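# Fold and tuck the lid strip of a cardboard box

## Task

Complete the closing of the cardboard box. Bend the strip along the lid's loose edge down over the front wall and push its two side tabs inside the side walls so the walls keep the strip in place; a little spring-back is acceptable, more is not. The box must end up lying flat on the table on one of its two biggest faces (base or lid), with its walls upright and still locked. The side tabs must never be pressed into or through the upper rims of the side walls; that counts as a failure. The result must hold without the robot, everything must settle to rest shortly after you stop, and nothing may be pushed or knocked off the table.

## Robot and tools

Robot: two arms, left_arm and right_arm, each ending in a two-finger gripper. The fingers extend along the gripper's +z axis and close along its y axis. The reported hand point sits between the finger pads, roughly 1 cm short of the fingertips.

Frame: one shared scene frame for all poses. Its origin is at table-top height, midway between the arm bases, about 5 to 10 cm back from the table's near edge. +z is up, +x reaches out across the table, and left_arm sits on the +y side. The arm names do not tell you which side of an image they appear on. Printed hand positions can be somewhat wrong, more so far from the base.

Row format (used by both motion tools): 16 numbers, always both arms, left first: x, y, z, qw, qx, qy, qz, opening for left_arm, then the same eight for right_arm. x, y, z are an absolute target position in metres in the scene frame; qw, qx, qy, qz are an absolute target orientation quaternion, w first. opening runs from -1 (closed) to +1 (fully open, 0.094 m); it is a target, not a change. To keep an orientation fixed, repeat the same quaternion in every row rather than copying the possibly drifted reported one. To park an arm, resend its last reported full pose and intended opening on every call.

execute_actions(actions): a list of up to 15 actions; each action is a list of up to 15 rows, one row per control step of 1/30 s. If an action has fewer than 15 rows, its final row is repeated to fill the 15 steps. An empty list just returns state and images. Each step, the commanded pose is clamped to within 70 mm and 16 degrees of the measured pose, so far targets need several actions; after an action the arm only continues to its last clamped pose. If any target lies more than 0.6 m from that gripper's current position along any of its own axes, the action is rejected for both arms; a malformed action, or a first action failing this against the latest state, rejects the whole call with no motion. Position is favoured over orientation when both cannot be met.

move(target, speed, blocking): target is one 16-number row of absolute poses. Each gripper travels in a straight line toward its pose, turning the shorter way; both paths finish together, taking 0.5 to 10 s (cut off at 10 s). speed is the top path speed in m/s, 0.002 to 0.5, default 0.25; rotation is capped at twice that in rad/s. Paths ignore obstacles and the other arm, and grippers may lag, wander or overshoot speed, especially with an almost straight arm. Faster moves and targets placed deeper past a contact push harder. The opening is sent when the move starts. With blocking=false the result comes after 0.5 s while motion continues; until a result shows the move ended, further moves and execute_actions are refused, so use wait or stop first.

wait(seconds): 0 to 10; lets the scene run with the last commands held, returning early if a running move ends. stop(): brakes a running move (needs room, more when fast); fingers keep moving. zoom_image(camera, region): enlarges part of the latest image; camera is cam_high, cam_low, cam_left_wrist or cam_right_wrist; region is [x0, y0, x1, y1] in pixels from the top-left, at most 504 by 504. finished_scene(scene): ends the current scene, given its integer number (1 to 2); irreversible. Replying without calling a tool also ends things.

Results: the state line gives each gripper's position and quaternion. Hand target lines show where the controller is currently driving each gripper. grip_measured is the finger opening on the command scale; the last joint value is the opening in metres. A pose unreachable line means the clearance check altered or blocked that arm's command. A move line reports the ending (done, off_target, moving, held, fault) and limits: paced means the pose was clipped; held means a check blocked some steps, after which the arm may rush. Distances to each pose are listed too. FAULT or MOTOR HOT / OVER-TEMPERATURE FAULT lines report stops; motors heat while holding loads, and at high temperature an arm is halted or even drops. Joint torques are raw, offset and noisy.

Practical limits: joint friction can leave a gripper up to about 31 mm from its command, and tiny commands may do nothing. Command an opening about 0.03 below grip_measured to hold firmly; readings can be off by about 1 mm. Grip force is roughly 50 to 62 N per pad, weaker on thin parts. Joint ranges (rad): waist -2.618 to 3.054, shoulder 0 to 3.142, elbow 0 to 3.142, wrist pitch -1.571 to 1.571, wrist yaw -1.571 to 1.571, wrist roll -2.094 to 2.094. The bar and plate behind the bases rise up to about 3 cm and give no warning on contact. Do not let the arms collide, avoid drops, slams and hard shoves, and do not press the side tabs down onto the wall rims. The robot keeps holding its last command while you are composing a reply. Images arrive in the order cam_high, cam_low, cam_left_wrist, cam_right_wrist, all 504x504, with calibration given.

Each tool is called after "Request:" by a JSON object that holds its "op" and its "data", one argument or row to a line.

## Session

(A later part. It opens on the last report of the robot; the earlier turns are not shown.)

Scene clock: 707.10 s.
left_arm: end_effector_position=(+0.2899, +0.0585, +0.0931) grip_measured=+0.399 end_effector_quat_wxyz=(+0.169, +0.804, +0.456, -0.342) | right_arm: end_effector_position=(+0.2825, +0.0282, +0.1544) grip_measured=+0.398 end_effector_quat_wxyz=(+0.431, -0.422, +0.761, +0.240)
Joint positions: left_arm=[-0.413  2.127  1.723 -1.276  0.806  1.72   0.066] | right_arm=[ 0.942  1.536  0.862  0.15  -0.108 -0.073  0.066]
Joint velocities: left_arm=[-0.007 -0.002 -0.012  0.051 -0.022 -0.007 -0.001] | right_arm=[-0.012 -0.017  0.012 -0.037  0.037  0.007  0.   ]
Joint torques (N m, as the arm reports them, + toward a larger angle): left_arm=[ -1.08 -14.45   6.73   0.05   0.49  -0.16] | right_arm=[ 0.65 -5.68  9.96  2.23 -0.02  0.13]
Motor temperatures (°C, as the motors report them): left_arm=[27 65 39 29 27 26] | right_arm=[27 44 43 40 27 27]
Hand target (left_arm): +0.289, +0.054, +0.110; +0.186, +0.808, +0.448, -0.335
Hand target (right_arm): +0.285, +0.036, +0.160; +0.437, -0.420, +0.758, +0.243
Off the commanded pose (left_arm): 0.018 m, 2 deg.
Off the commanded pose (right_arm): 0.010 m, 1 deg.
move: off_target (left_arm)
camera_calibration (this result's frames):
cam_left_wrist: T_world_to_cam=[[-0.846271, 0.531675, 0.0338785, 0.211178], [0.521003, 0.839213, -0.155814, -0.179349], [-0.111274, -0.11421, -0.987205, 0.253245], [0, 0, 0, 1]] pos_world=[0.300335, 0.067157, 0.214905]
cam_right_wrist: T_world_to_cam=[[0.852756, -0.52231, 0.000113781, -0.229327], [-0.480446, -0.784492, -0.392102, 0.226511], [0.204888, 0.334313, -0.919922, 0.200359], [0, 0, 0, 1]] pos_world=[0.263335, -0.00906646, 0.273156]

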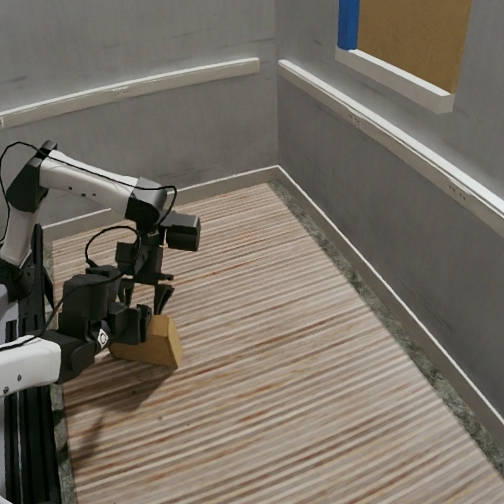

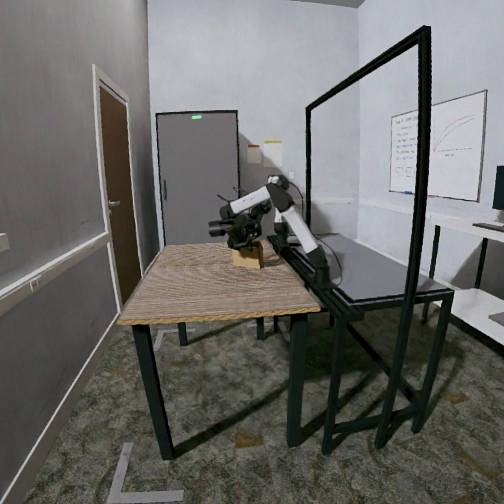

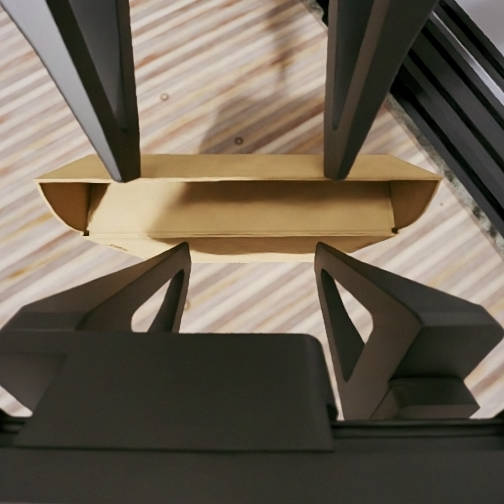

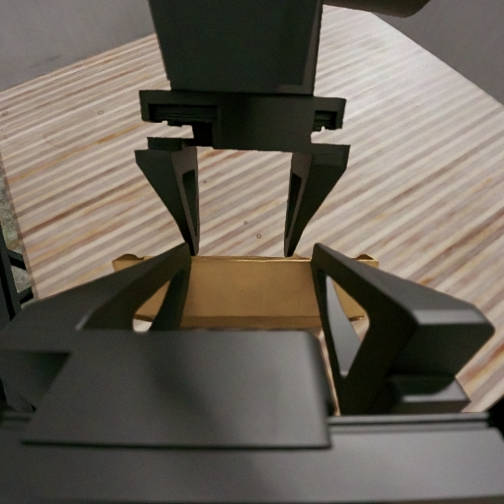

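Already folding. Press down.

Request:
{"op": "move", "data": {
  "target": [0.2899,0.0585,0.0931,0.169,0.804,0.456,-0.342,0.4, 0.284,0.032,0.112,0.40,-0.43,0.776,0.222,0.4],
  "speed": 0.02
}}

Request:
{"op": "zoom_image", "data": {
  "camera": "cam_high",
  "region": [70,260,210,380]
}}

Scene clock: 713.13 s.
left_arm: end_effector_position=(+0.2899, +0.0585, +0.0931) grip_measured=+0.399 end_effector_quat_wxyz=(+0.169, +0.804, +0.456, -0.342) | right_arm: end_effector_position=(+0.2869, +0.0336, +0.1255) grip_measured=+0.398 end_effector_quat_wxyz=(+0.414, -0.425, +0.771, +0.233)
Joint positions: left_arm=[-0.413  2.127  1.723 -1.276  0.806  1.72   0.066] | right_arm=[ 0.942  1.624  0.862  0.195 -0.107 -0.073  0.066]
Joint velocities: left_arm=[ 0.012  0.007  0.012  0.007 -0.022 -0.007  0.   ] | right_arm=[-0.017 -0.012 -0.002 -0.037 -0.081 -0.007  0.001]
Joint torques (N m, as the arm reports them, + toward a larger angle): left_arm=[ -0.37 -11.58   6.21   0.05   0.41  -0.09] | right_arm=[ 0.3  -5.79  7.33  1.96  0.07  0.  ]
Motor temperatures (°C, as the motors report them): left_arm=[27 66 40 29 27 26] | right_arm=[27 44 43 40 27 27]
Hand target (left_arm): +0.290, +0.059, +0.093; +0.169, +0.804, +0.456, -0.342
Hand target (right_arm): +0.284, +0.032, +0.112; +0.401, -0.431, +0.777, +0.223
Off the commanded pose (left_arm): 0.000 m, 0 deg.
Off the commanded pose (right_arm): 0.014 m, 2 deg.
move: off_target (right_arm)
camera_calibration (this result's frames):
cam_left_wrist: T_world_to_cam=[[-0.846271, 0.531675, 0.0338785, 0.211178], [0.521003, 0.839213, -0.155814, -0.179349], [-0.111274, -0.11421, -0.987205, 0.253245], [0, 0, 0, 1]] pos_world=[0.300335, 0.067157, 0.214905]
cam_right_wrist: T_world_to_cam=[[0.852374, -0.522908, -0.00516065, -0.229441], [-0.490853, -0.79664, -0.352743, 0.219986], [0.180341, 0.303202, -0.935706, 0.18116], [0, 0, 0, 1]] pos_world=[0.270879, 0.000344851, 0.245927]

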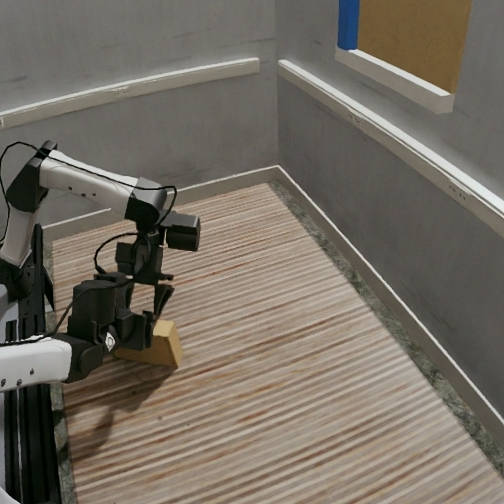

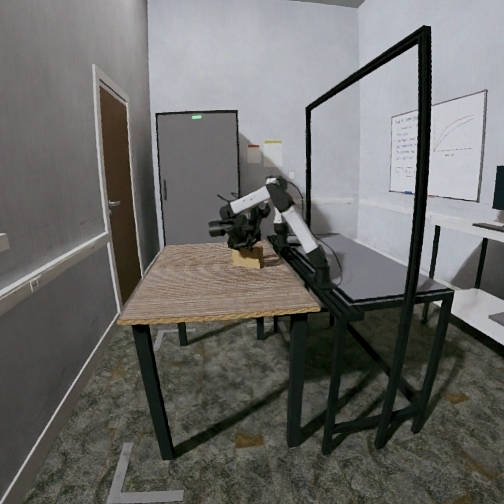

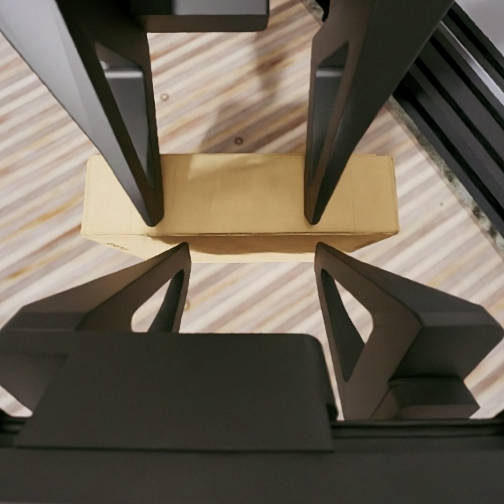

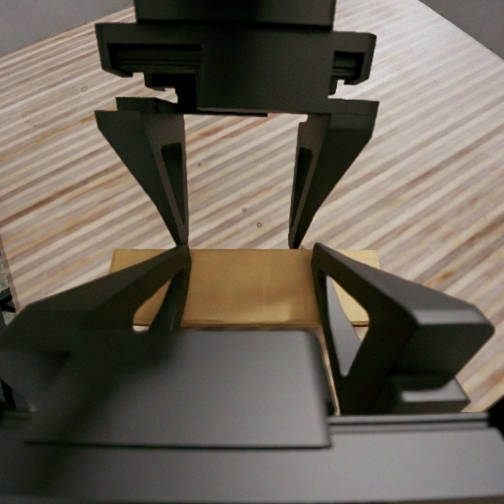

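Region (70, 260, 210, 380) of cam_high's 504x504 image, scaled by 3.600, with more detail than that image has; it fills the top 432 rows of this view, and the rest is white.

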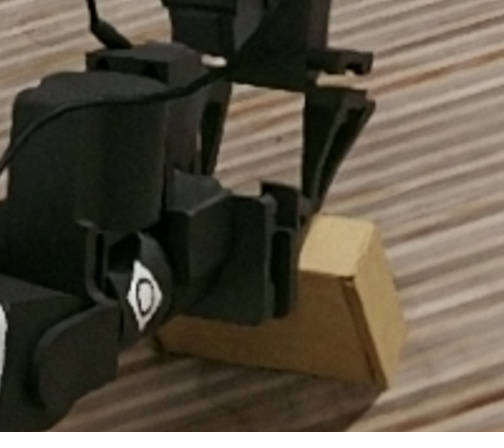

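Request:
{"op": "move", "data": {
  "target": [0.2899,0.0585,0.0931,0.169,0.804,0.456,-0.342,0.4, 0.265,0.0,0.15,0.40,-0.43,0.776,0.222,0.4],
  "speed": 0.05
}}

Request:
{"op": "move", "data": {
  "target": [0.2899,0.0585,0.0931,0.169,0.804,0.456,-0.342,0.4, 0.245,-0.032,0.14,0.335,-0.448,0.808,0.186,0.4],
  "speed": 0.06
}}

Request:
{"op": "move", "data": {
  "target": [0.2899,0.0585,0.0931,0.169,0.804,0.456,-0.342,0.4, 0.247,-0.028,0.085,0.335,-0.448,0.808,0.186,0.4],
  "speed": 0.06
}}

Request:
{"op": "move", "data": {
  "target": [0.264,0.017,0.105,0.169,0.804,0.456,-0.342,0.4, 0.247,-0.028,0.085,0.335,-0.448,0.808,0.186,0.4],
  "speed": 0.02
}}

Scene clock: 723.10 s.
left_arm: end_effector_position=(+0.2899, +0.0585, +0.0931) grip_measured=+0.399 end_effector_quat_wxyz=(+0.169, +0.804, +0.456, -0.342) | right_arm: end_effector_position=(+0.2674, +0.0094, +0.1588) grip_measured=+0.398 end_effector_quat_wxyz=(+0.409, -0.429, +0.772, +0.229)
Joint positions: left_arm=[-0.413  2.127  1.723 -1.276  0.806  1.72   0.066] | right_arm=[ 0.942  1.443  0.846  0.018 -0.107 -0.079  0.066]
Joint velocities: left_arm=[ 0.007 -0.007  0.007 -0.022 -0.037 -0.037 -0.001] | right_arm=[-0.017 -0.007  0.012  0.007 -0.051 -0.007 -0.001]
Joint torques (N m, as the arm reports them, + toward a larger angle): left_arm=[ -0.37 -11.57   6.24   0.07   0.41  -0.11] | right_arm=[-0.89 -7.12  6.24  1.98 -0.1  -0.01]
Motor temperatures (°C, as the motors report them): left_arm=[27 66 40 29 27 26] | right_arm=[27 43 43 40 27 27]
Hand target (left_arm): +0.290, +0.059, +0.093; +0.169, +0.804, +0.456, -0.342
Hand target (right_arm): +0.265, +0.000, +0.150; +0.401, -0.431, +0.777, +0.223
Off the commanded pose (left_arm): 0.000 m, 0 deg.
Off the commanded pose (right_arm): 0.013 m, 1 deg.
move: off_target (right_arm)
camera_calibration (this result's frames):
cam_left_wrist: T_world_to_cam=[[-0.846271, 0.531675, 0.0338785, 0.211178], [0.521003, 0.839213, -0.155814, -0.179349], [-0.111274, -0.11421, -0.987205, 0.253245], [0, 0, 0, 1]] pos_world=[0.300335, 0.067157, 0.214905]
cam_right_wrist: T_world_to_cam=[[0.854185, -0.519966, -0.00199087, -0.226287], [-0.489575, -0.802957, -0.339966, 0.2005], [0.175172, 0.291368, -0.940436, 0.225486], [0, 0, 0, 1]] pos_world=[0.251952, -0.0223683, 0.279768]

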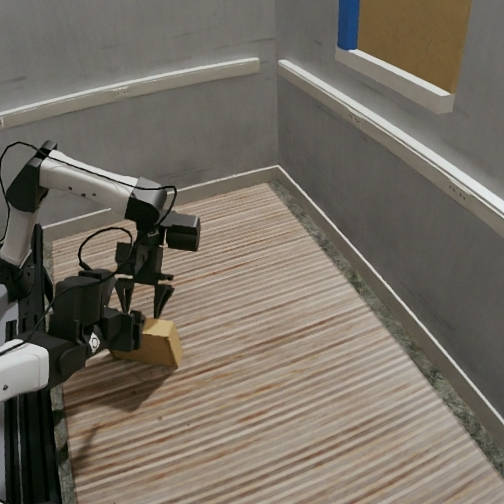

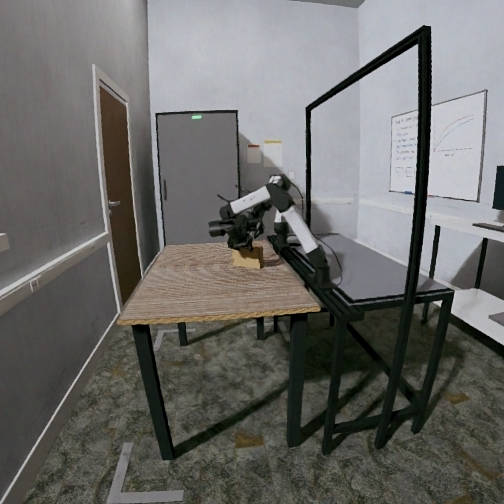

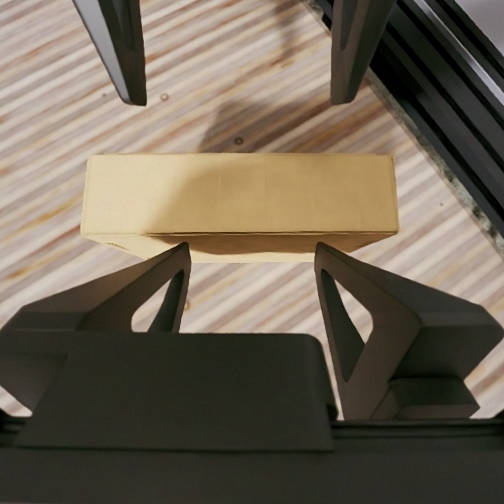

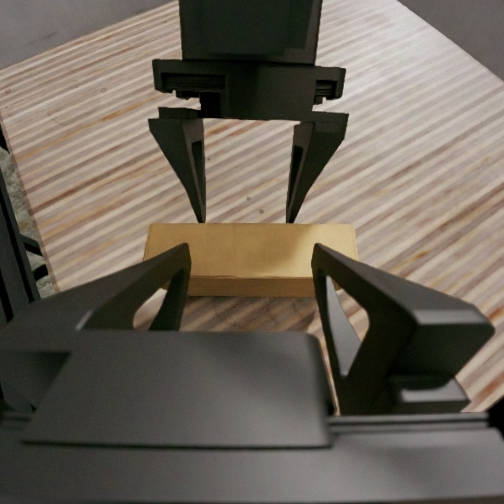

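Scene clock: 725.10 s.
left_arm: end_effector_position=(+0.2899, +0.0585, +0.0931) grip_measured=+0.399 end_effector_quat_wxyz=(+0.169, +0.804, +0.456, -0.342) | right_arm: end_effector_position=(+0.2443, -0.0265, +0.1373) grip_measured=+0.398 end_effector_quat_wxyz=(+0.332, -0.448, +0.808, +0.191)
Joint positions: left_arm=[-0.413  2.127  1.723 -1.276  0.806  1.72   0.066] | right_arm=[ 0.928  1.371  0.846 -0.245 -0.107 -0.103  0.066]
Joint velocities: left_arm=[-0.017  0.002 -0.002  0.081 -0.007  0.007  0.   ] | right_arm=[-0.007 -0.002 -0.012  0.051 -0.037 -0.022  0.   ]
Joint torques (N m, as the arm reports them, + toward a larger angle): left_arm=[ -0.41 -11.52   6.22   0.07   0.41  -0.09] | right_arm=[-0.7  -6.47  7.92  1.77  0.02 -0.08]
Motor temperatures (°C, as the motors report them): left_arm=[27 66 40 29 27 26] | right_arm=[27 43 43 40 27 27]
Hand target (left_arm): +0.290, +0.059, +0.093; +0.169, +0.804, +0.456, -0.342
Hand target (right_arm): +0.245, -0.031, +0.140; +0.335, -0.448, +0.808, +0.187
Off the commanded pose (left_arm): 0.000 m, 0 deg.
Off the commanded pose (right_arm): 0.006 m, 1 deg.
move: done
camera_calibration (this result's frames):
cam_left_wrist: T_world_to_cam=[[-0.846271, 0.531675, 0.0338785, 0.211178], [0.521003, 0.839213, -0.155814, -0.179349], [-0.111274, -0.11421, -0.987205, 0.253245], [0, 0, 0, 1]] pos_world=[0.300335, 0.067157, 0.214905]
cam_right_wrist: T_world_to_cam=[[0.855341, -0.517938, -0.0115133, -0.224209], [-0.513066, -0.843796, -0.15739, 0.132683], [0.0718034, 0.140529, -0.987469, 0.247444], [0, 0, 0, 1]] pos_world=[0.242083, -0.038942, 0.262645]

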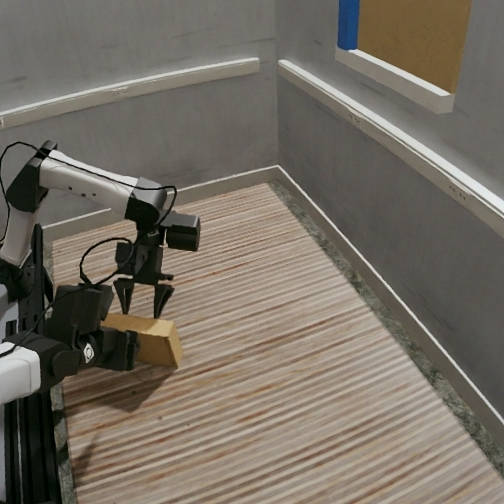

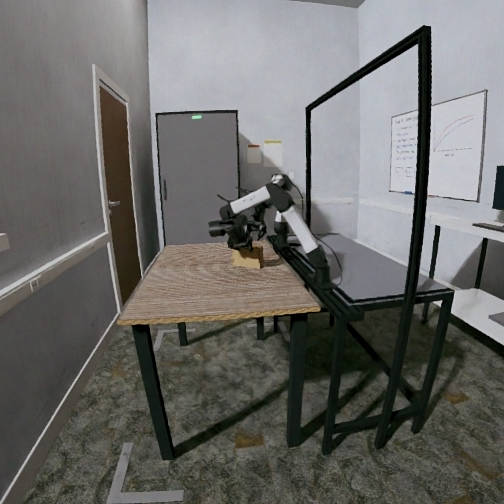

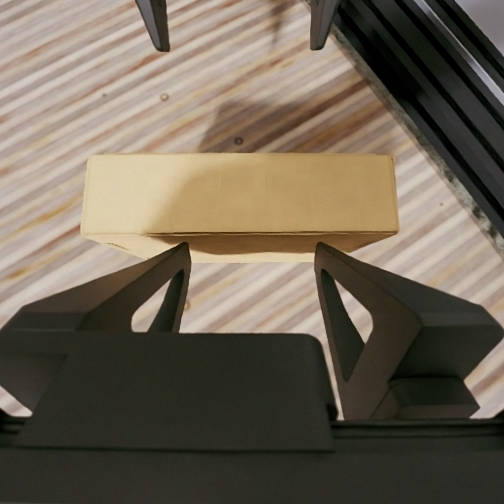

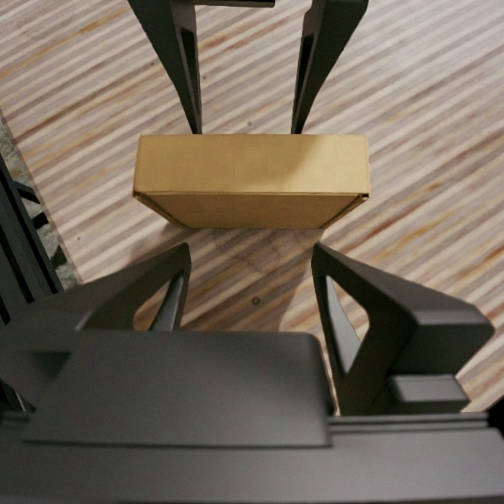

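Scene clock: 726.50 s.
left_arm: end_effector_position=(+0.2899, +0.0585, +0.0931) grip_measured=+0.399 end_effector_quat_wxyz=(+0.169, +0.804, +0.456, -0.342) | right_arm: end_effector_position=(+0.2492, -0.0202, +0.1000) grip_measured=+0.398 end_effector_quat_wxyz=(+0.347, -0.446, +0.801, +0.197)
Joint positions: left_arm=[-0.413  2.127  1.723 -1.276  0.806  1.72   0.066] | right_arm=[ 0.928  1.456  0.73  -0.011 -0.107 -0.103  0.066]
Joint velocities: left_arm=[-0.017 -0.012  0.002 -0.007 -0.007 -0.022  0.   ] | right_arm=[ 0.012 -0.002  0.017  0.037  0.022 -0.037  0.   ]
Joint torques (N m, as the arm reports them, + toward a larger angle): left_arm=[ -0.39 -11.56   6.24   0.07   0.41  -0.09] | right_arm=[-0.54 -4.85  5.74  1.97 -0.03 -0.02]
Motor temperatures (°C, as the motors report them): left_arm=[27 66 40 29 27 26] | right_arm=[27 43 43 40 27 27]
Hand target (left_arm): +0.290, +0.059, +0.093; +0.169, +0.804, +0.456, -0.342
Hand target (right_arm): +0.247, -0.028, +0.085; +0.335, -0.448, +0.808, +0.186
Off the commanded pose (left_arm): 0.000 m, 0 deg.
Off the commanded pose (right_arm): 0.017 m, 2 deg.
move: off_target (right_arm)
camera_calibration (this result's frames):
cam_left_wrist: T_world_to_cam=[[-0.846271, 0.531675, 0.0338785, 0.211178], [0.521003, 0.839213, -0.155814, -0.179349], [-0.111274, -0.11421, -0.987205, 0.253245], [0, 0, 0, 1]] pos_world=[0.300335, 0.067157, 0.214905]
cam_right_wrist: T_world_to_cam=[[0.855526, -0.517727, -0.0059309, -0.226174], [-0.509229, -0.839302, -0.190418, 0.137037], [0.0936068, 0.165928, -0.981685, 0.203838], [0, 0, 0, 1]] pos_world=[0.2442, -0.0359033, 0.224858]

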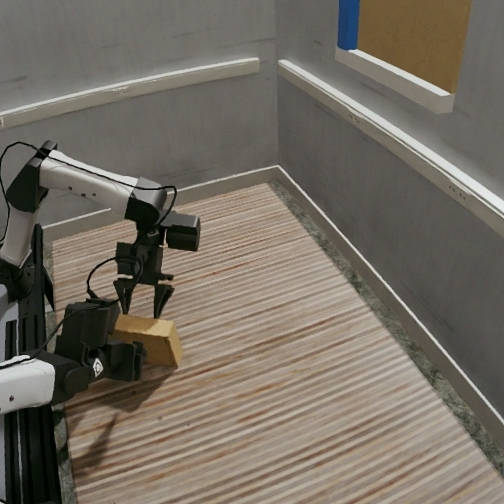

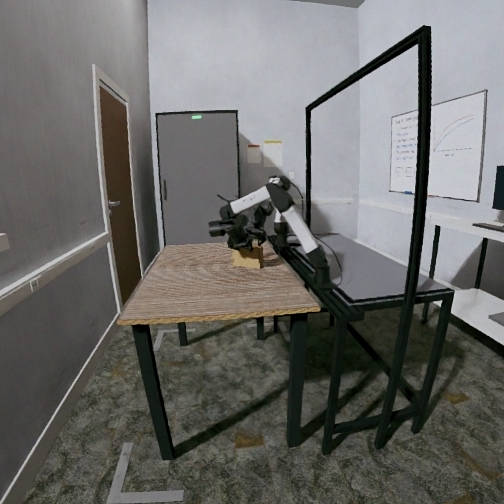

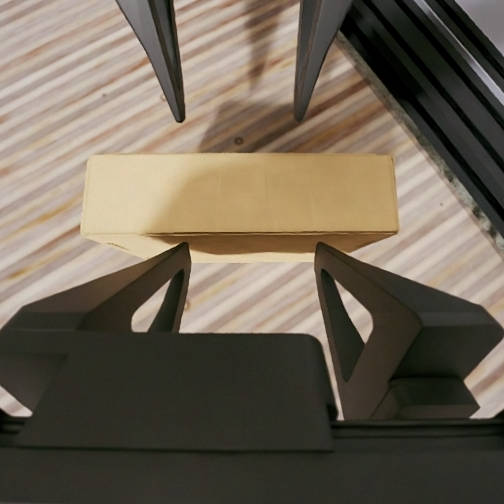

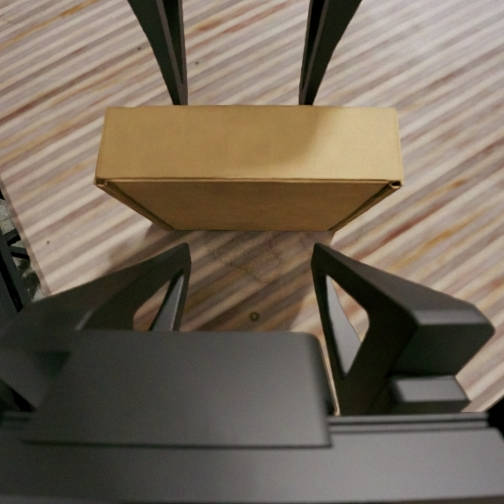

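Scene clock: 729.37 s.
left_arm: end_effector_position=(+0.2719, +0.0214, +0.0992) grip_measured=+0.399 end_effector_quat_wxyz=(+0.159, +0.804, +0.464, -0.336) | right_arm: end_effector_position=(+0.2463, -0.0279, +0.0908) grip_measured=+0.398 end_effector_quat_wxyz=(+0.332, -0.446, +0.810, +0.184)
Joint positions: left_arm=[-0.521  2.1    1.723 -1.197  0.791  1.552  0.066] | right_arm=[ 0.928  1.456  0.721 -0.043 -0.091 -0.103  0.066]
Joint velocities: left_arm=[-0.002 -0.002  0.017  0.007 -0.066 -0.081  0.   ] | right_arm=[-0.017 -0.012 -0.002 -0.081 -0.007 -0.051 -0.001]
Joint torques (N m, as the arm reports them, + toward a larger angle): left_arm=[ -1.7  -13.49   4.85   0.43   0.58  -0.14] | right_arm=[-0.7  -4.77  6.31  2.22 -0.12 -0.03]
Motor temperatures (°C, as the motors report them): left_arm=[27 66 40 29 27 26] | right_arm=[27 43 43 40 27 27]
Hand target (left_arm): +0.265, +0.017, +0.105; +0.168, +0.805, +0.455, -0.342
Hand target (right_arm): +0.247, -0.028, +0.085; +0.334, -0.448, +0.808, +0.186
Off the commanded pose (left_arm): 0.011 m, 2 deg.
Off the commanded pose (right_arm): 0.006 m, 1 deg.
move: off_target (left_arm)
camera_calibration (this result's frames):
cam_left_wrist: T_world_to_cam=[[-0.850348, 0.523887, 0.0494958, 0.215153], [0.513984, 0.847059, -0.135323, -0.138123], [-0.11282, -0.0896313, -0.989565, 0.253153], [0, 0, 0, 1]] pos_world=[0.282509, 0.026973, 0.221171]
cam_right_wrist: T_world_to_cam=[[0.849609, -0.527412, -0.00120297, -0.226967], [-0.521653, -0.839991, -0.149309, 0.126637], [0.0777368, 0.127482, -0.98879, 0.199918], [0, 0, 0, 1]] pos_world=[0.243353, -0.0388166, 0.216312]

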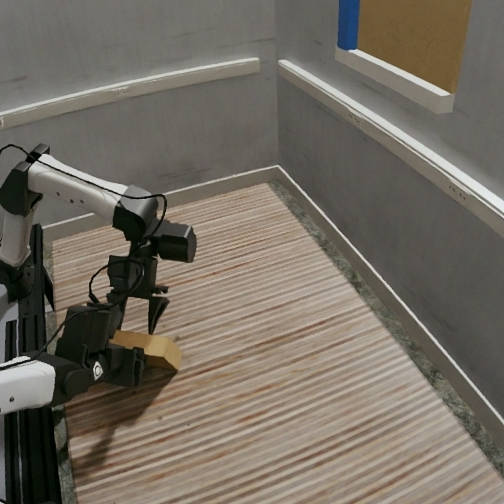

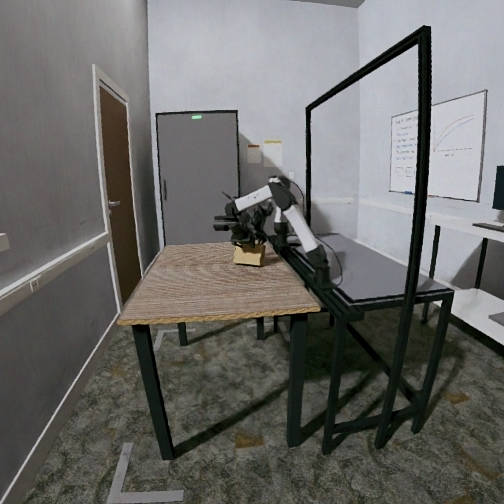

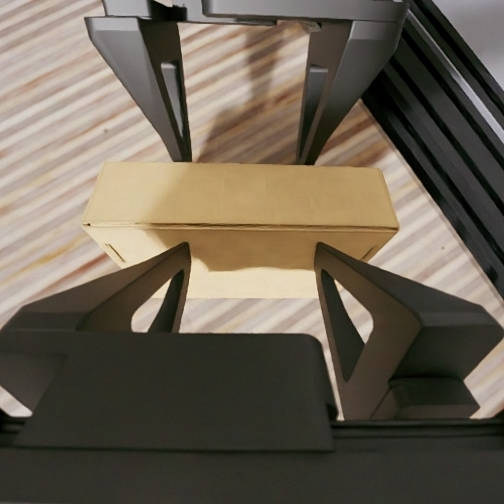

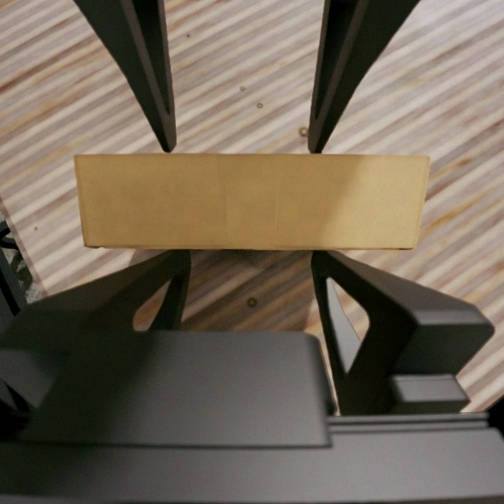

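Request:
{"op": "move", "data": {
  "target": [0.264,0.017,0.105,0.169,0.804,0.456,-0.342,0.4, 0.236,-0.046,0.050,0.335,-0.448,0.808,0.186,0.4],
  "speed": 0.025
}}

Request:
{"op": "move", "data": {
  "target": [0.29,0.07,0.13,0.169,0.804,0.456,-0.342,0.4, 0.224,-0.065,0.010,0.335,-0.448,0.808,0.186,0.4],
  "speed": 0.03
}}

Scene clock: 735.40 s.
left_arm: end_effector_position=(+0.2676, +0.0183, +0.0974) grip_measured=+0.399 end_effector_quat_wxyz=(+0.159, +0.804, +0.460, -0.342) | right_arm: end_effector_position=(+0.2406, -0.0391, +0.0636) grip_measured=+0.398 end_effector_quat_wxyz=(+0.348, -0.444, +0.804, +0.189)
Joint positions: left_arm=[-0.53   2.1    1.711 -1.188  0.802  1.551  0.066] | right_arm=[ 0.916  1.473  0.576  0.156 -0.099 -0.112  0.066]
Joint velocities: left_arm=[ 0.012  0.012 -0.027 -0.022  0.007 -0.007  0.   ] | right_arm=[-0.012  0.012  0.007  0.095 -0.022 -0.066 -0.   ]
Joint torques (N m, as the arm reports them, + toward a larger angle): left_arm=[ -0.76 -13.73   5.24   0.37   0.49  -0.16] | right_arm=[-0.83 -4.36  5.09  1.98 -0.09  0.01]
Motor temperatures (°C, as the motors report them): left_arm=[27 67 39 29 27 26] | right_arm=[27 42 43 41 27 27]
Hand target (left_arm): +0.264, +0.017, +0.105; +0.169, +0.804, +0.456, -0.342
Hand target (right_arm): +0.236, -0.046, +0.050; +0.335, -0.448, +0.808, +0.186
Off the commanded pose (left_arm): 0.008 m, 1 deg.
Off the commanded pose (right_arm): 0.016 m, 2 deg.
move: off_target (right_arm)
camera_calibration (this result's frames):
cam_left_wrist: T_world_to_cam=[[-0.845679, 0.531124, 0.0522881, 0.211542], [0.519688, 0.841823, -0.145802, -0.133988], [-0.121456, -0.096128, -0.987931, 0.252932], [0, 0, 0, 1]] pos_world=[0.279248, 0.024753, 0.219283]
cam_right_wrist: T_world_to_cam=[[0.849411, -0.527706, 0.00515874, -0.228404], [-0.517799, -0.835273, -0.184942, 0.111789], [0.101904, 0.154421, -0.982736, 0.169681], [0, 0, 0, 1]] pos_world=[0.234602, -0.0533579, 0.188605]

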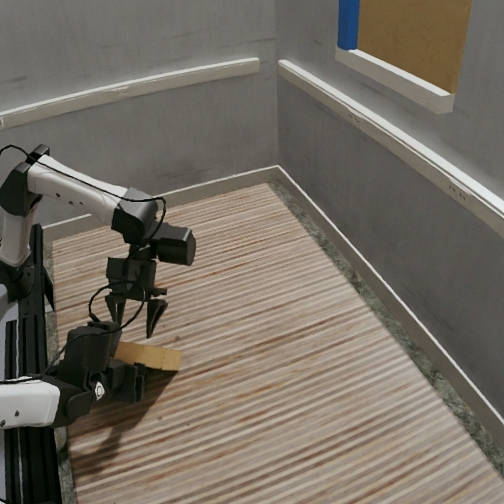

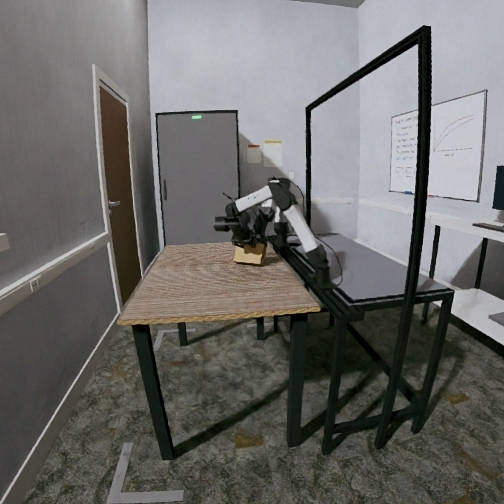

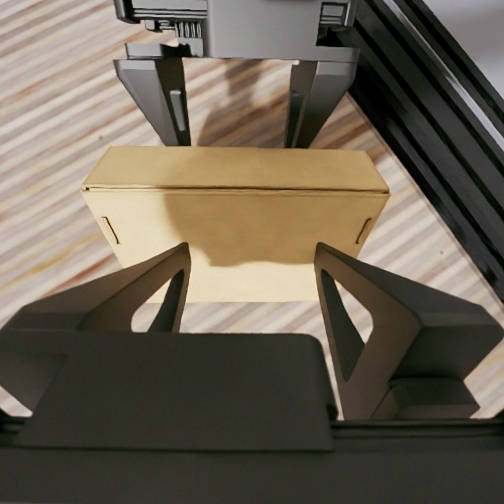

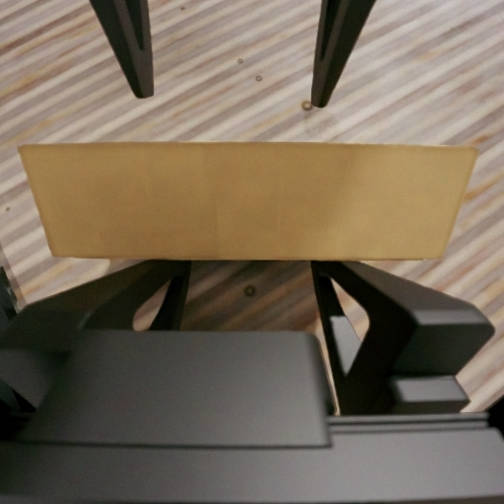

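Scene clock: 737.87 s.
left_arm: end_effector_position=(+0.2881, +0.0670, +0.1221) grip_measured=+0.399 end_effector_quat_wxyz=(+0.166, +0.804, +0.456, -0.343) | right_arm: end_effector_position=(+0.2306, -0.0560, +0.0226) grip_measured=+0.398 end_effector_quat_wxyz=(+0.350, -0.444, +0.803, +0.190)
Joint positions: left_arm=[-0.393  2.1    1.794 -1.403  0.802  1.752  0.066] | right_arm=[ 0.899  1.563  0.424  0.4   -0.112 -0.124  0.066]
Joint velocities: left_arm=[-0.007 -0.007 -0.007 -0.037  0.022  0.051 -0.   ] | right_arm=[-0.022  0.002 -0.002 -0.022 -0.007 -0.095 -0.   ]
Joint torques (N m, as the arm reports them, + toward a larger angle): left_arm=[  0.49 -11.83   7.52  -0.21   0.43  -0.04] | right_arm=[-0.81 -4.3   3.94  1.94 -0.14 -0.01]
Motor temperatures (°C, as the motors report them): left_arm=[27 67 39 29 27 26] | right_arm=[27 42 43 41 27 27]
Hand target (left_arm): +0.290, +0.070, +0.130; +0.170, +0.804, +0.456, -0.342
Hand target (right_arm): +0.224, -0.065, +0.010; +0.335, -0.448, +0.808, +0.186
Off the commanded pose (left_arm): 0.009 m, 0 deg.
Off the commanded pose (right_arm): 0.017 m, 2 deg.
move: off_target (right_arm)
camera_calibration (this result's frames):
cam_left_wrist: T_world_to_cam=[[-0.844653, 0.533854, 0.0395275, 0.202796], [0.522608, 0.838345, -0.155107, -0.181546], [-0.115942, -0.110354, -0.987107, 0.283786], [0, 0, 0, 1]] pos_world=[0.299072, 0.0752517, 0.243952]
cam_right_wrist: T_world_to_cam=[[0.849696, -0.527238, 0.00601751, -0.228741], [-0.516805, -0.835037, -0.188748, 0.0847711], [0.10454, 0.157269, -0.982007, 0.13257], [0, 0, 0, 1]] pos_world=[0.224312, -0.070663, 0.147561]

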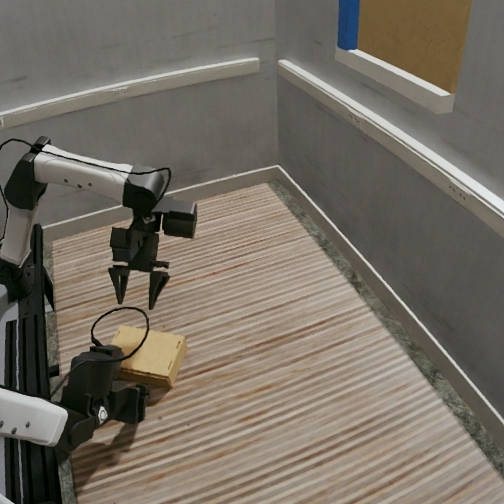

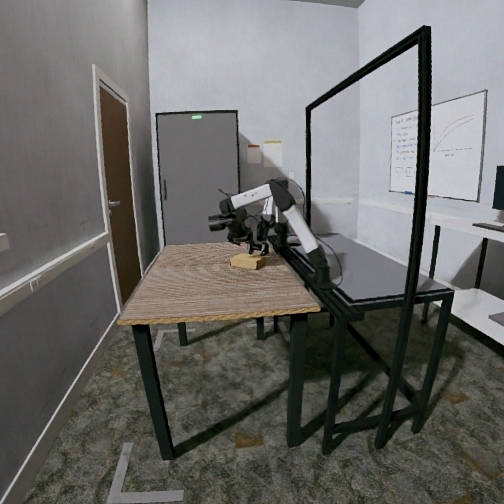

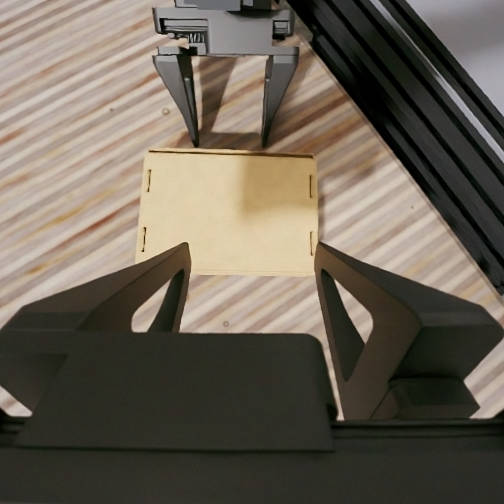

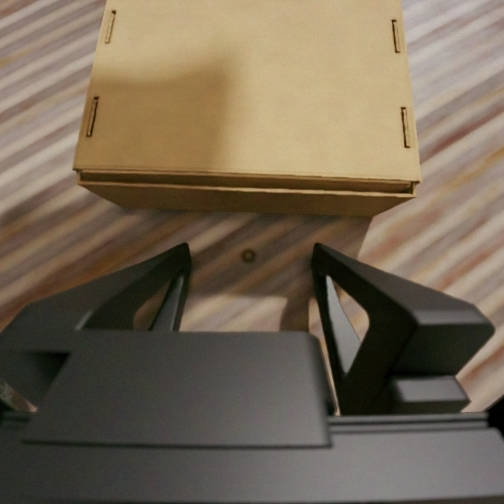

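Request:
{"op": "move", "data": {
  "target": [0.325,0.095,0.09,0.169,0.804,0.456,-0.342,0.4, 0.2306,-0.056,0.058,0.335,-0.448,0.808,0.186,0.4],
  "speed": 0.08
}}

Request:
{"op": "move", "data": {
  "target": [0.322,0.09,0.032,0.169,0.804,0.456,-0.342,0.4, 0.2306,-0.056,0.058,0.335,-0.448,0.808,0.186,0.4],
  "speed": 0.06
}}

Scene clock: 745.73 s.
left_arm: end_effector_position=(+0.3221, +0.0913, +0.0923) grip_measured=+0.399 end_effector_quat_wxyz=(+0.178, +0.805, +0.452, -0.341) | right_arm: end_effector_position=(+0.2261, -0.0612, +0.0473) grip_measured=+0.398 end_effector_quat_wxyz=(+0.325, -0.448, +0.813, +0.181)
Joint positions: left_arm=[-0.305  2.221  1.858 -1.413  0.8    1.877  0.066] | right_arm=[ 0.899  1.428  0.501  0.13  -0.113 -0.125  0.066]
Joint velocities: left_arm=[ 0.002 -0.007 -0.012  0.037 -0.037 -0.037 -0.   ] | right_arm=[ 0.007  0.007  0.007  0.007 -0.037  0.007  0.001]
Joint torques (N m, as the arm reports them, + toward a larger angle): left_arm=[  0.38 -10.88   7.44  -0.33   0.29  -0.06] | right_arm=[-0.29 -5.69  8.74  1.74 -0.09  0.02]
Motor temperatures (°C, as the motors report them): left_arm=[27 67 40 29 27 26] | right_arm=[27 41 42 41 27 27]
Hand target (left_arm): +0.324, +0.096, +0.090; +0.170, +0.804, +0.456, -0.342
Hand target (right_arm): +0.230, -0.056, +0.058; +0.335, -0.448, +0.808, +0.186
Off the commanded pose (left_arm): 0.005 m, 1 deg.
Off the commanded pose (right_arm): 0.013 m, 1 deg.
move: off_target (right_arm)
camera_calibration (this result's frames):
cam_left_wrist: T_world_to_cam=[[-0.846282, 0.53252, 0.0151365, 0.222649], [0.523282, 0.836258, -0.163857, -0.22349], [-0.0999151, -0.130749, -0.986368, 0.257637], [0, 0, 0, 1]] pos_world=[0.331114, 0.102016, 0.214134]
cam_right_wrist: T_world_to_cam=[[0.85025, -0.526363, -0.00405636, -0.227411], [-0.522161, -0.842439, -0.13283, 0.0808966], [0.0664997, 0.115057, -0.991131, 0.164592], [0, 0, 0, 1]] pos_world=[0.224652, -0.0704876, 0.172955]

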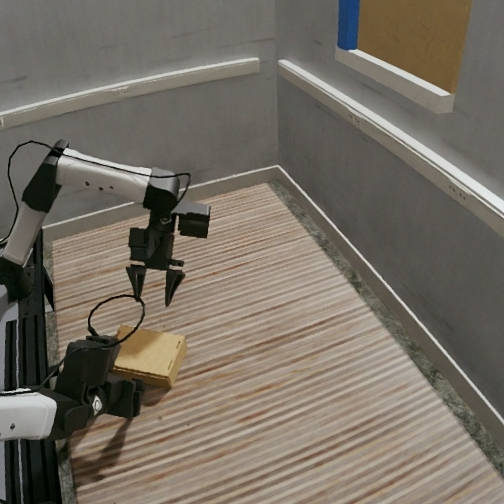

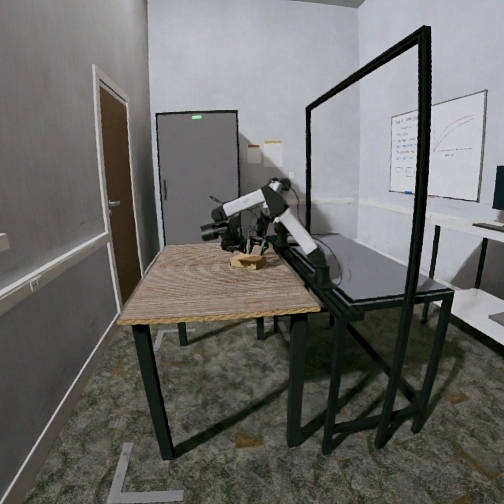

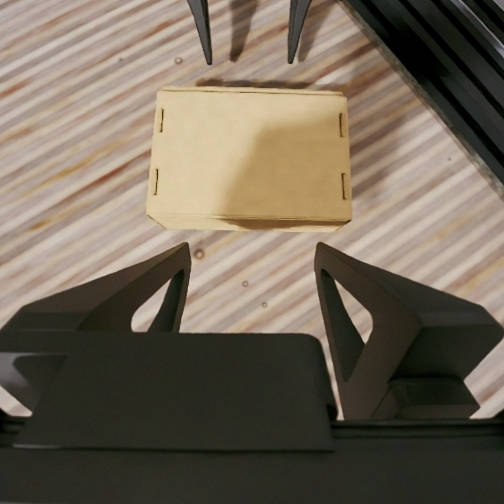

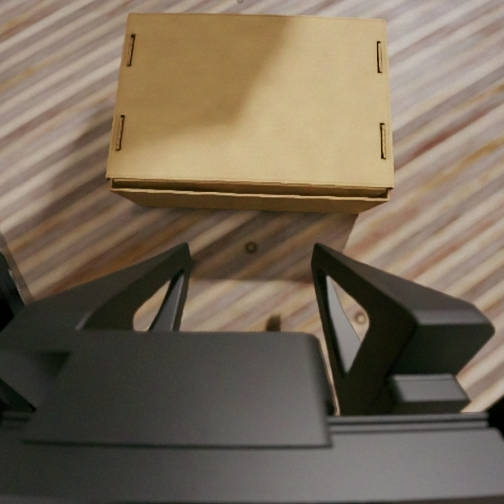

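Scene clock: 747.13 s.
left_arm: end_effector_position=(+0.3240, +0.0887, +0.0435) grip_measured=+0.399 end_effector_quat_wxyz=(+0.180, +0.806, +0.451, -0.338) | right_arm: end_effector_position=(+0.2261, -0.0613, +0.0472) grip_measured=+0.398 end_effector_quat_wxyz=(+0.325, -0.448, +0.813, +0.181)
Joint positions: left_arm=[-0.314  2.271  1.747 -1.235  0.8    1.864  0.066] | right_arm=[ 0.899  1.428  0.501  0.13  -0.113 -0.125  0.066]
Joint velocities: left_arm=[-0.002 -0.022  0.002 -0.007 -0.081  0.007 -0.001] | right_arm=[-0.002  0.007 -0.027 -0.022 -0.095  0.007 -0.001]
Joint torques (N m, as the arm reports them, + toward a larger angle): left_arm=[ -0.65 -11.13   4.89   0.05   0.32  -0.18] | right_arm=[-0.53 -5.71  8.74  1.73 -0.12  0.01]
Motor temperatures (°C, as the motors report them): left_arm=[27 66 40 29 27 26] | right_arm=[27 41 42 41 27 27]
Hand target (left_arm): +0.321, +0.090, +0.032; +0.169, +0.804, +0.456, -0.342
Hand target (right_arm): +0.230, -0.056, +0.058; +0.335, -0.448, +0.808, +0.186
Off the commanded pose (left_arm): 0.012 m, 1 deg.
Off the commanded pose (right_arm): 0.013 m, 1 deg.
move: off_target (left_arm, right_arm)
camera_calibration (this result's frames):
cam_left_wrist: T_world_to_cam=[[-0.846031, 0.533075, 0.00783531, 0.226555], [0.525112, 0.835752, -0.160549, -0.231026], [-0.092133, -0.131715, -0.986997, 0.206911], [0, 0, 0, 1]] pos_world=[0.332051, 0.0995631, 0.165355]
cam_right_wrist: T_world_to_cam=[[0.850251, -0.52636, -0.00419022, -0.22738], [-0.522224, -0.842517, -0.132086, 0.0807211], [0.0659943, 0.114494, -0.991229, 0.164567], [0, 0, 0, 1]] pos_world=[0.224624, -0.0705169, 0.172833]

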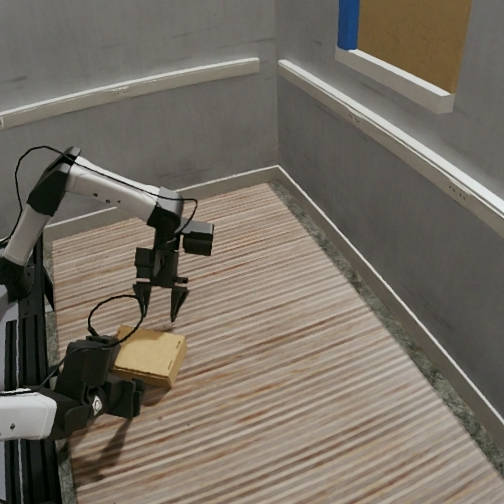

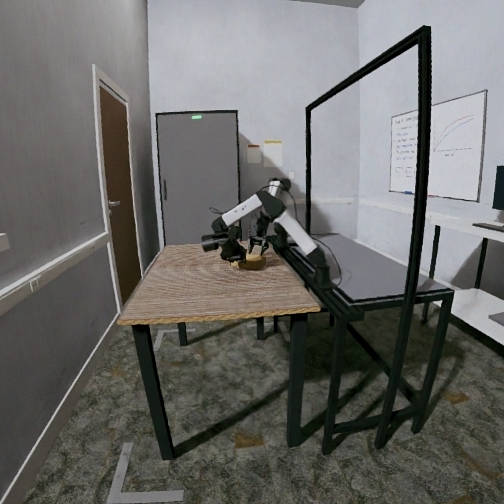

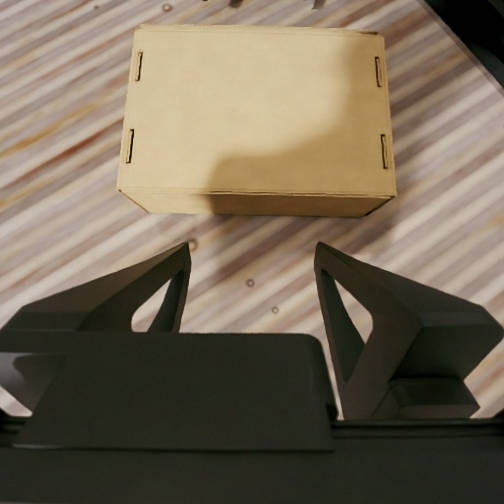

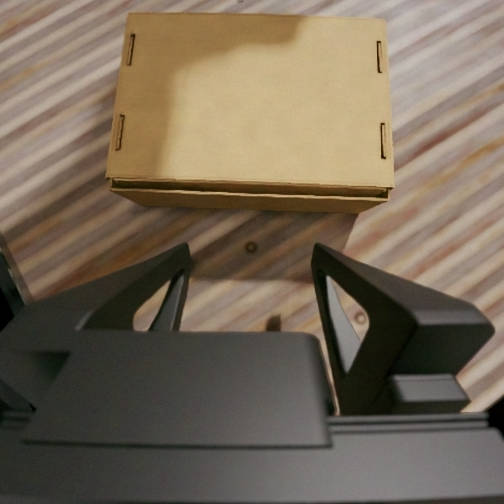

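Request:
{"op": "move", "data": {
  "target": [0.308,0.063,0.025,0.169,0.804,0.456,-0.342,0.4, 0.250,-0.023,0.047,0.335,-0.448,0.808,0.186,0.4],
  "speed": 0.02
}}

Scene clock: 752.33 s.
left_arm: end_effector_position=(+0.3146, +0.0665, +0.0292) grip_measured=+0.399 end_effector_quat_wxyz=(+0.172, +0.805, +0.457, -0.336) | right_arm: end_effector_position=(+0.2445, -0.0356, +0.0392) grip_measured=+0.398 end_effector_quat_wxyz=(+0.322, -0.448, +0.814, +0.179)
Joint positions: left_arm=[-0.376  2.271  1.701 -1.129  0.797  1.762  0.066] | right_arm=[ 0.913  1.581  0.606  0.173 -0.101 -0.115  0.066]
Joint velocities: left_arm=[ 0.007 -0.012 -0.002  0.022  0.022 -0.022 -0.   ] | right_arm=[-0.007  0.017  0.007 -0.007 -0.022  0.037  0.   ]
Joint torques (N m, as the arm reports them, + toward a larger angle): left_arm=[ -1.47 -12.44   4.69   0.14   0.45  -0.18] | right_arm=[ 0.9  -4.74  8.97  1.94 -0.02  0.08]
Motor temperatures (°C, as the motors report them): left_arm=[27 66 40 29 27 26] | right_arm=[27 41 43 41 27 27]
Hand target (left_arm): +0.308, +0.063, +0.025; +0.168, +0.804, +0.456, -0.342
Hand target (right_arm): +0.250, -0.024, +0.047; +0.335, -0.448, +0.808, +0.186
Off the commanded pose (left_arm): 0.009 m, 1 deg.
Off the commanded pose (right_arm): 0.016 m, 2 deg.
move: off_target (right_arm)
camera_calibration (this result's frames):
cam_left_wrist: T_world_to_cam=[[-0.849582, 0.526954, 0.0230436, 0.231633], [0.518316, 0.842159, -0.14872, -0.208416], [-0.097775, -0.114406, -0.988611, 0.18971], [0, 0, 0, 1]] pos_world=[0.323366, 0.0751632, 0.151216]
cam_right_wrist: T_world_to_cam=[[0.849944, -0.526865, -0.00301047, -0.229568], [-0.522971, -0.842941, -0.126295, 0.11089], [0.064003, 0.108918, -0.991988, 0.152748], [0, 0, 0, 1]] pos_world=[0.243336, -0.0441142, 0.164838]

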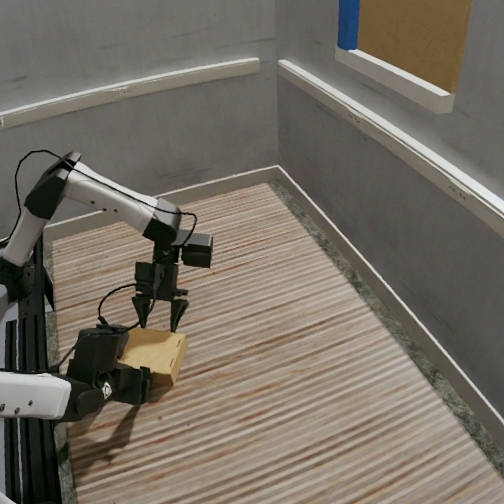

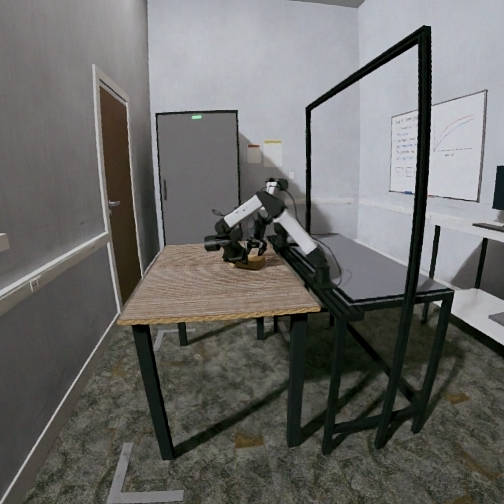

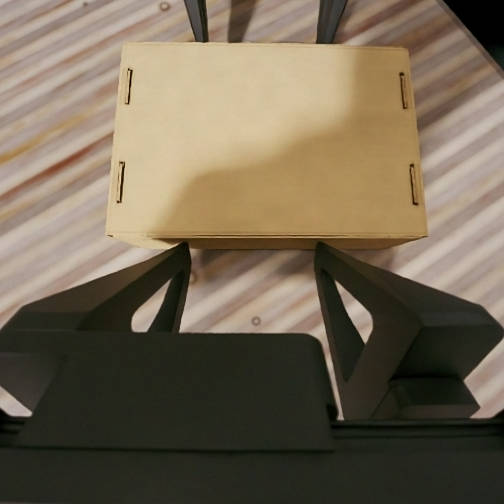

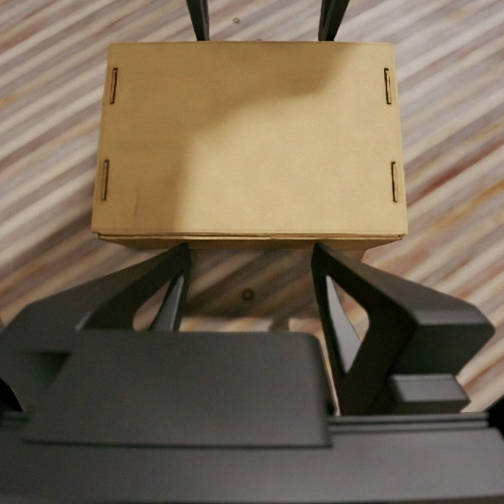

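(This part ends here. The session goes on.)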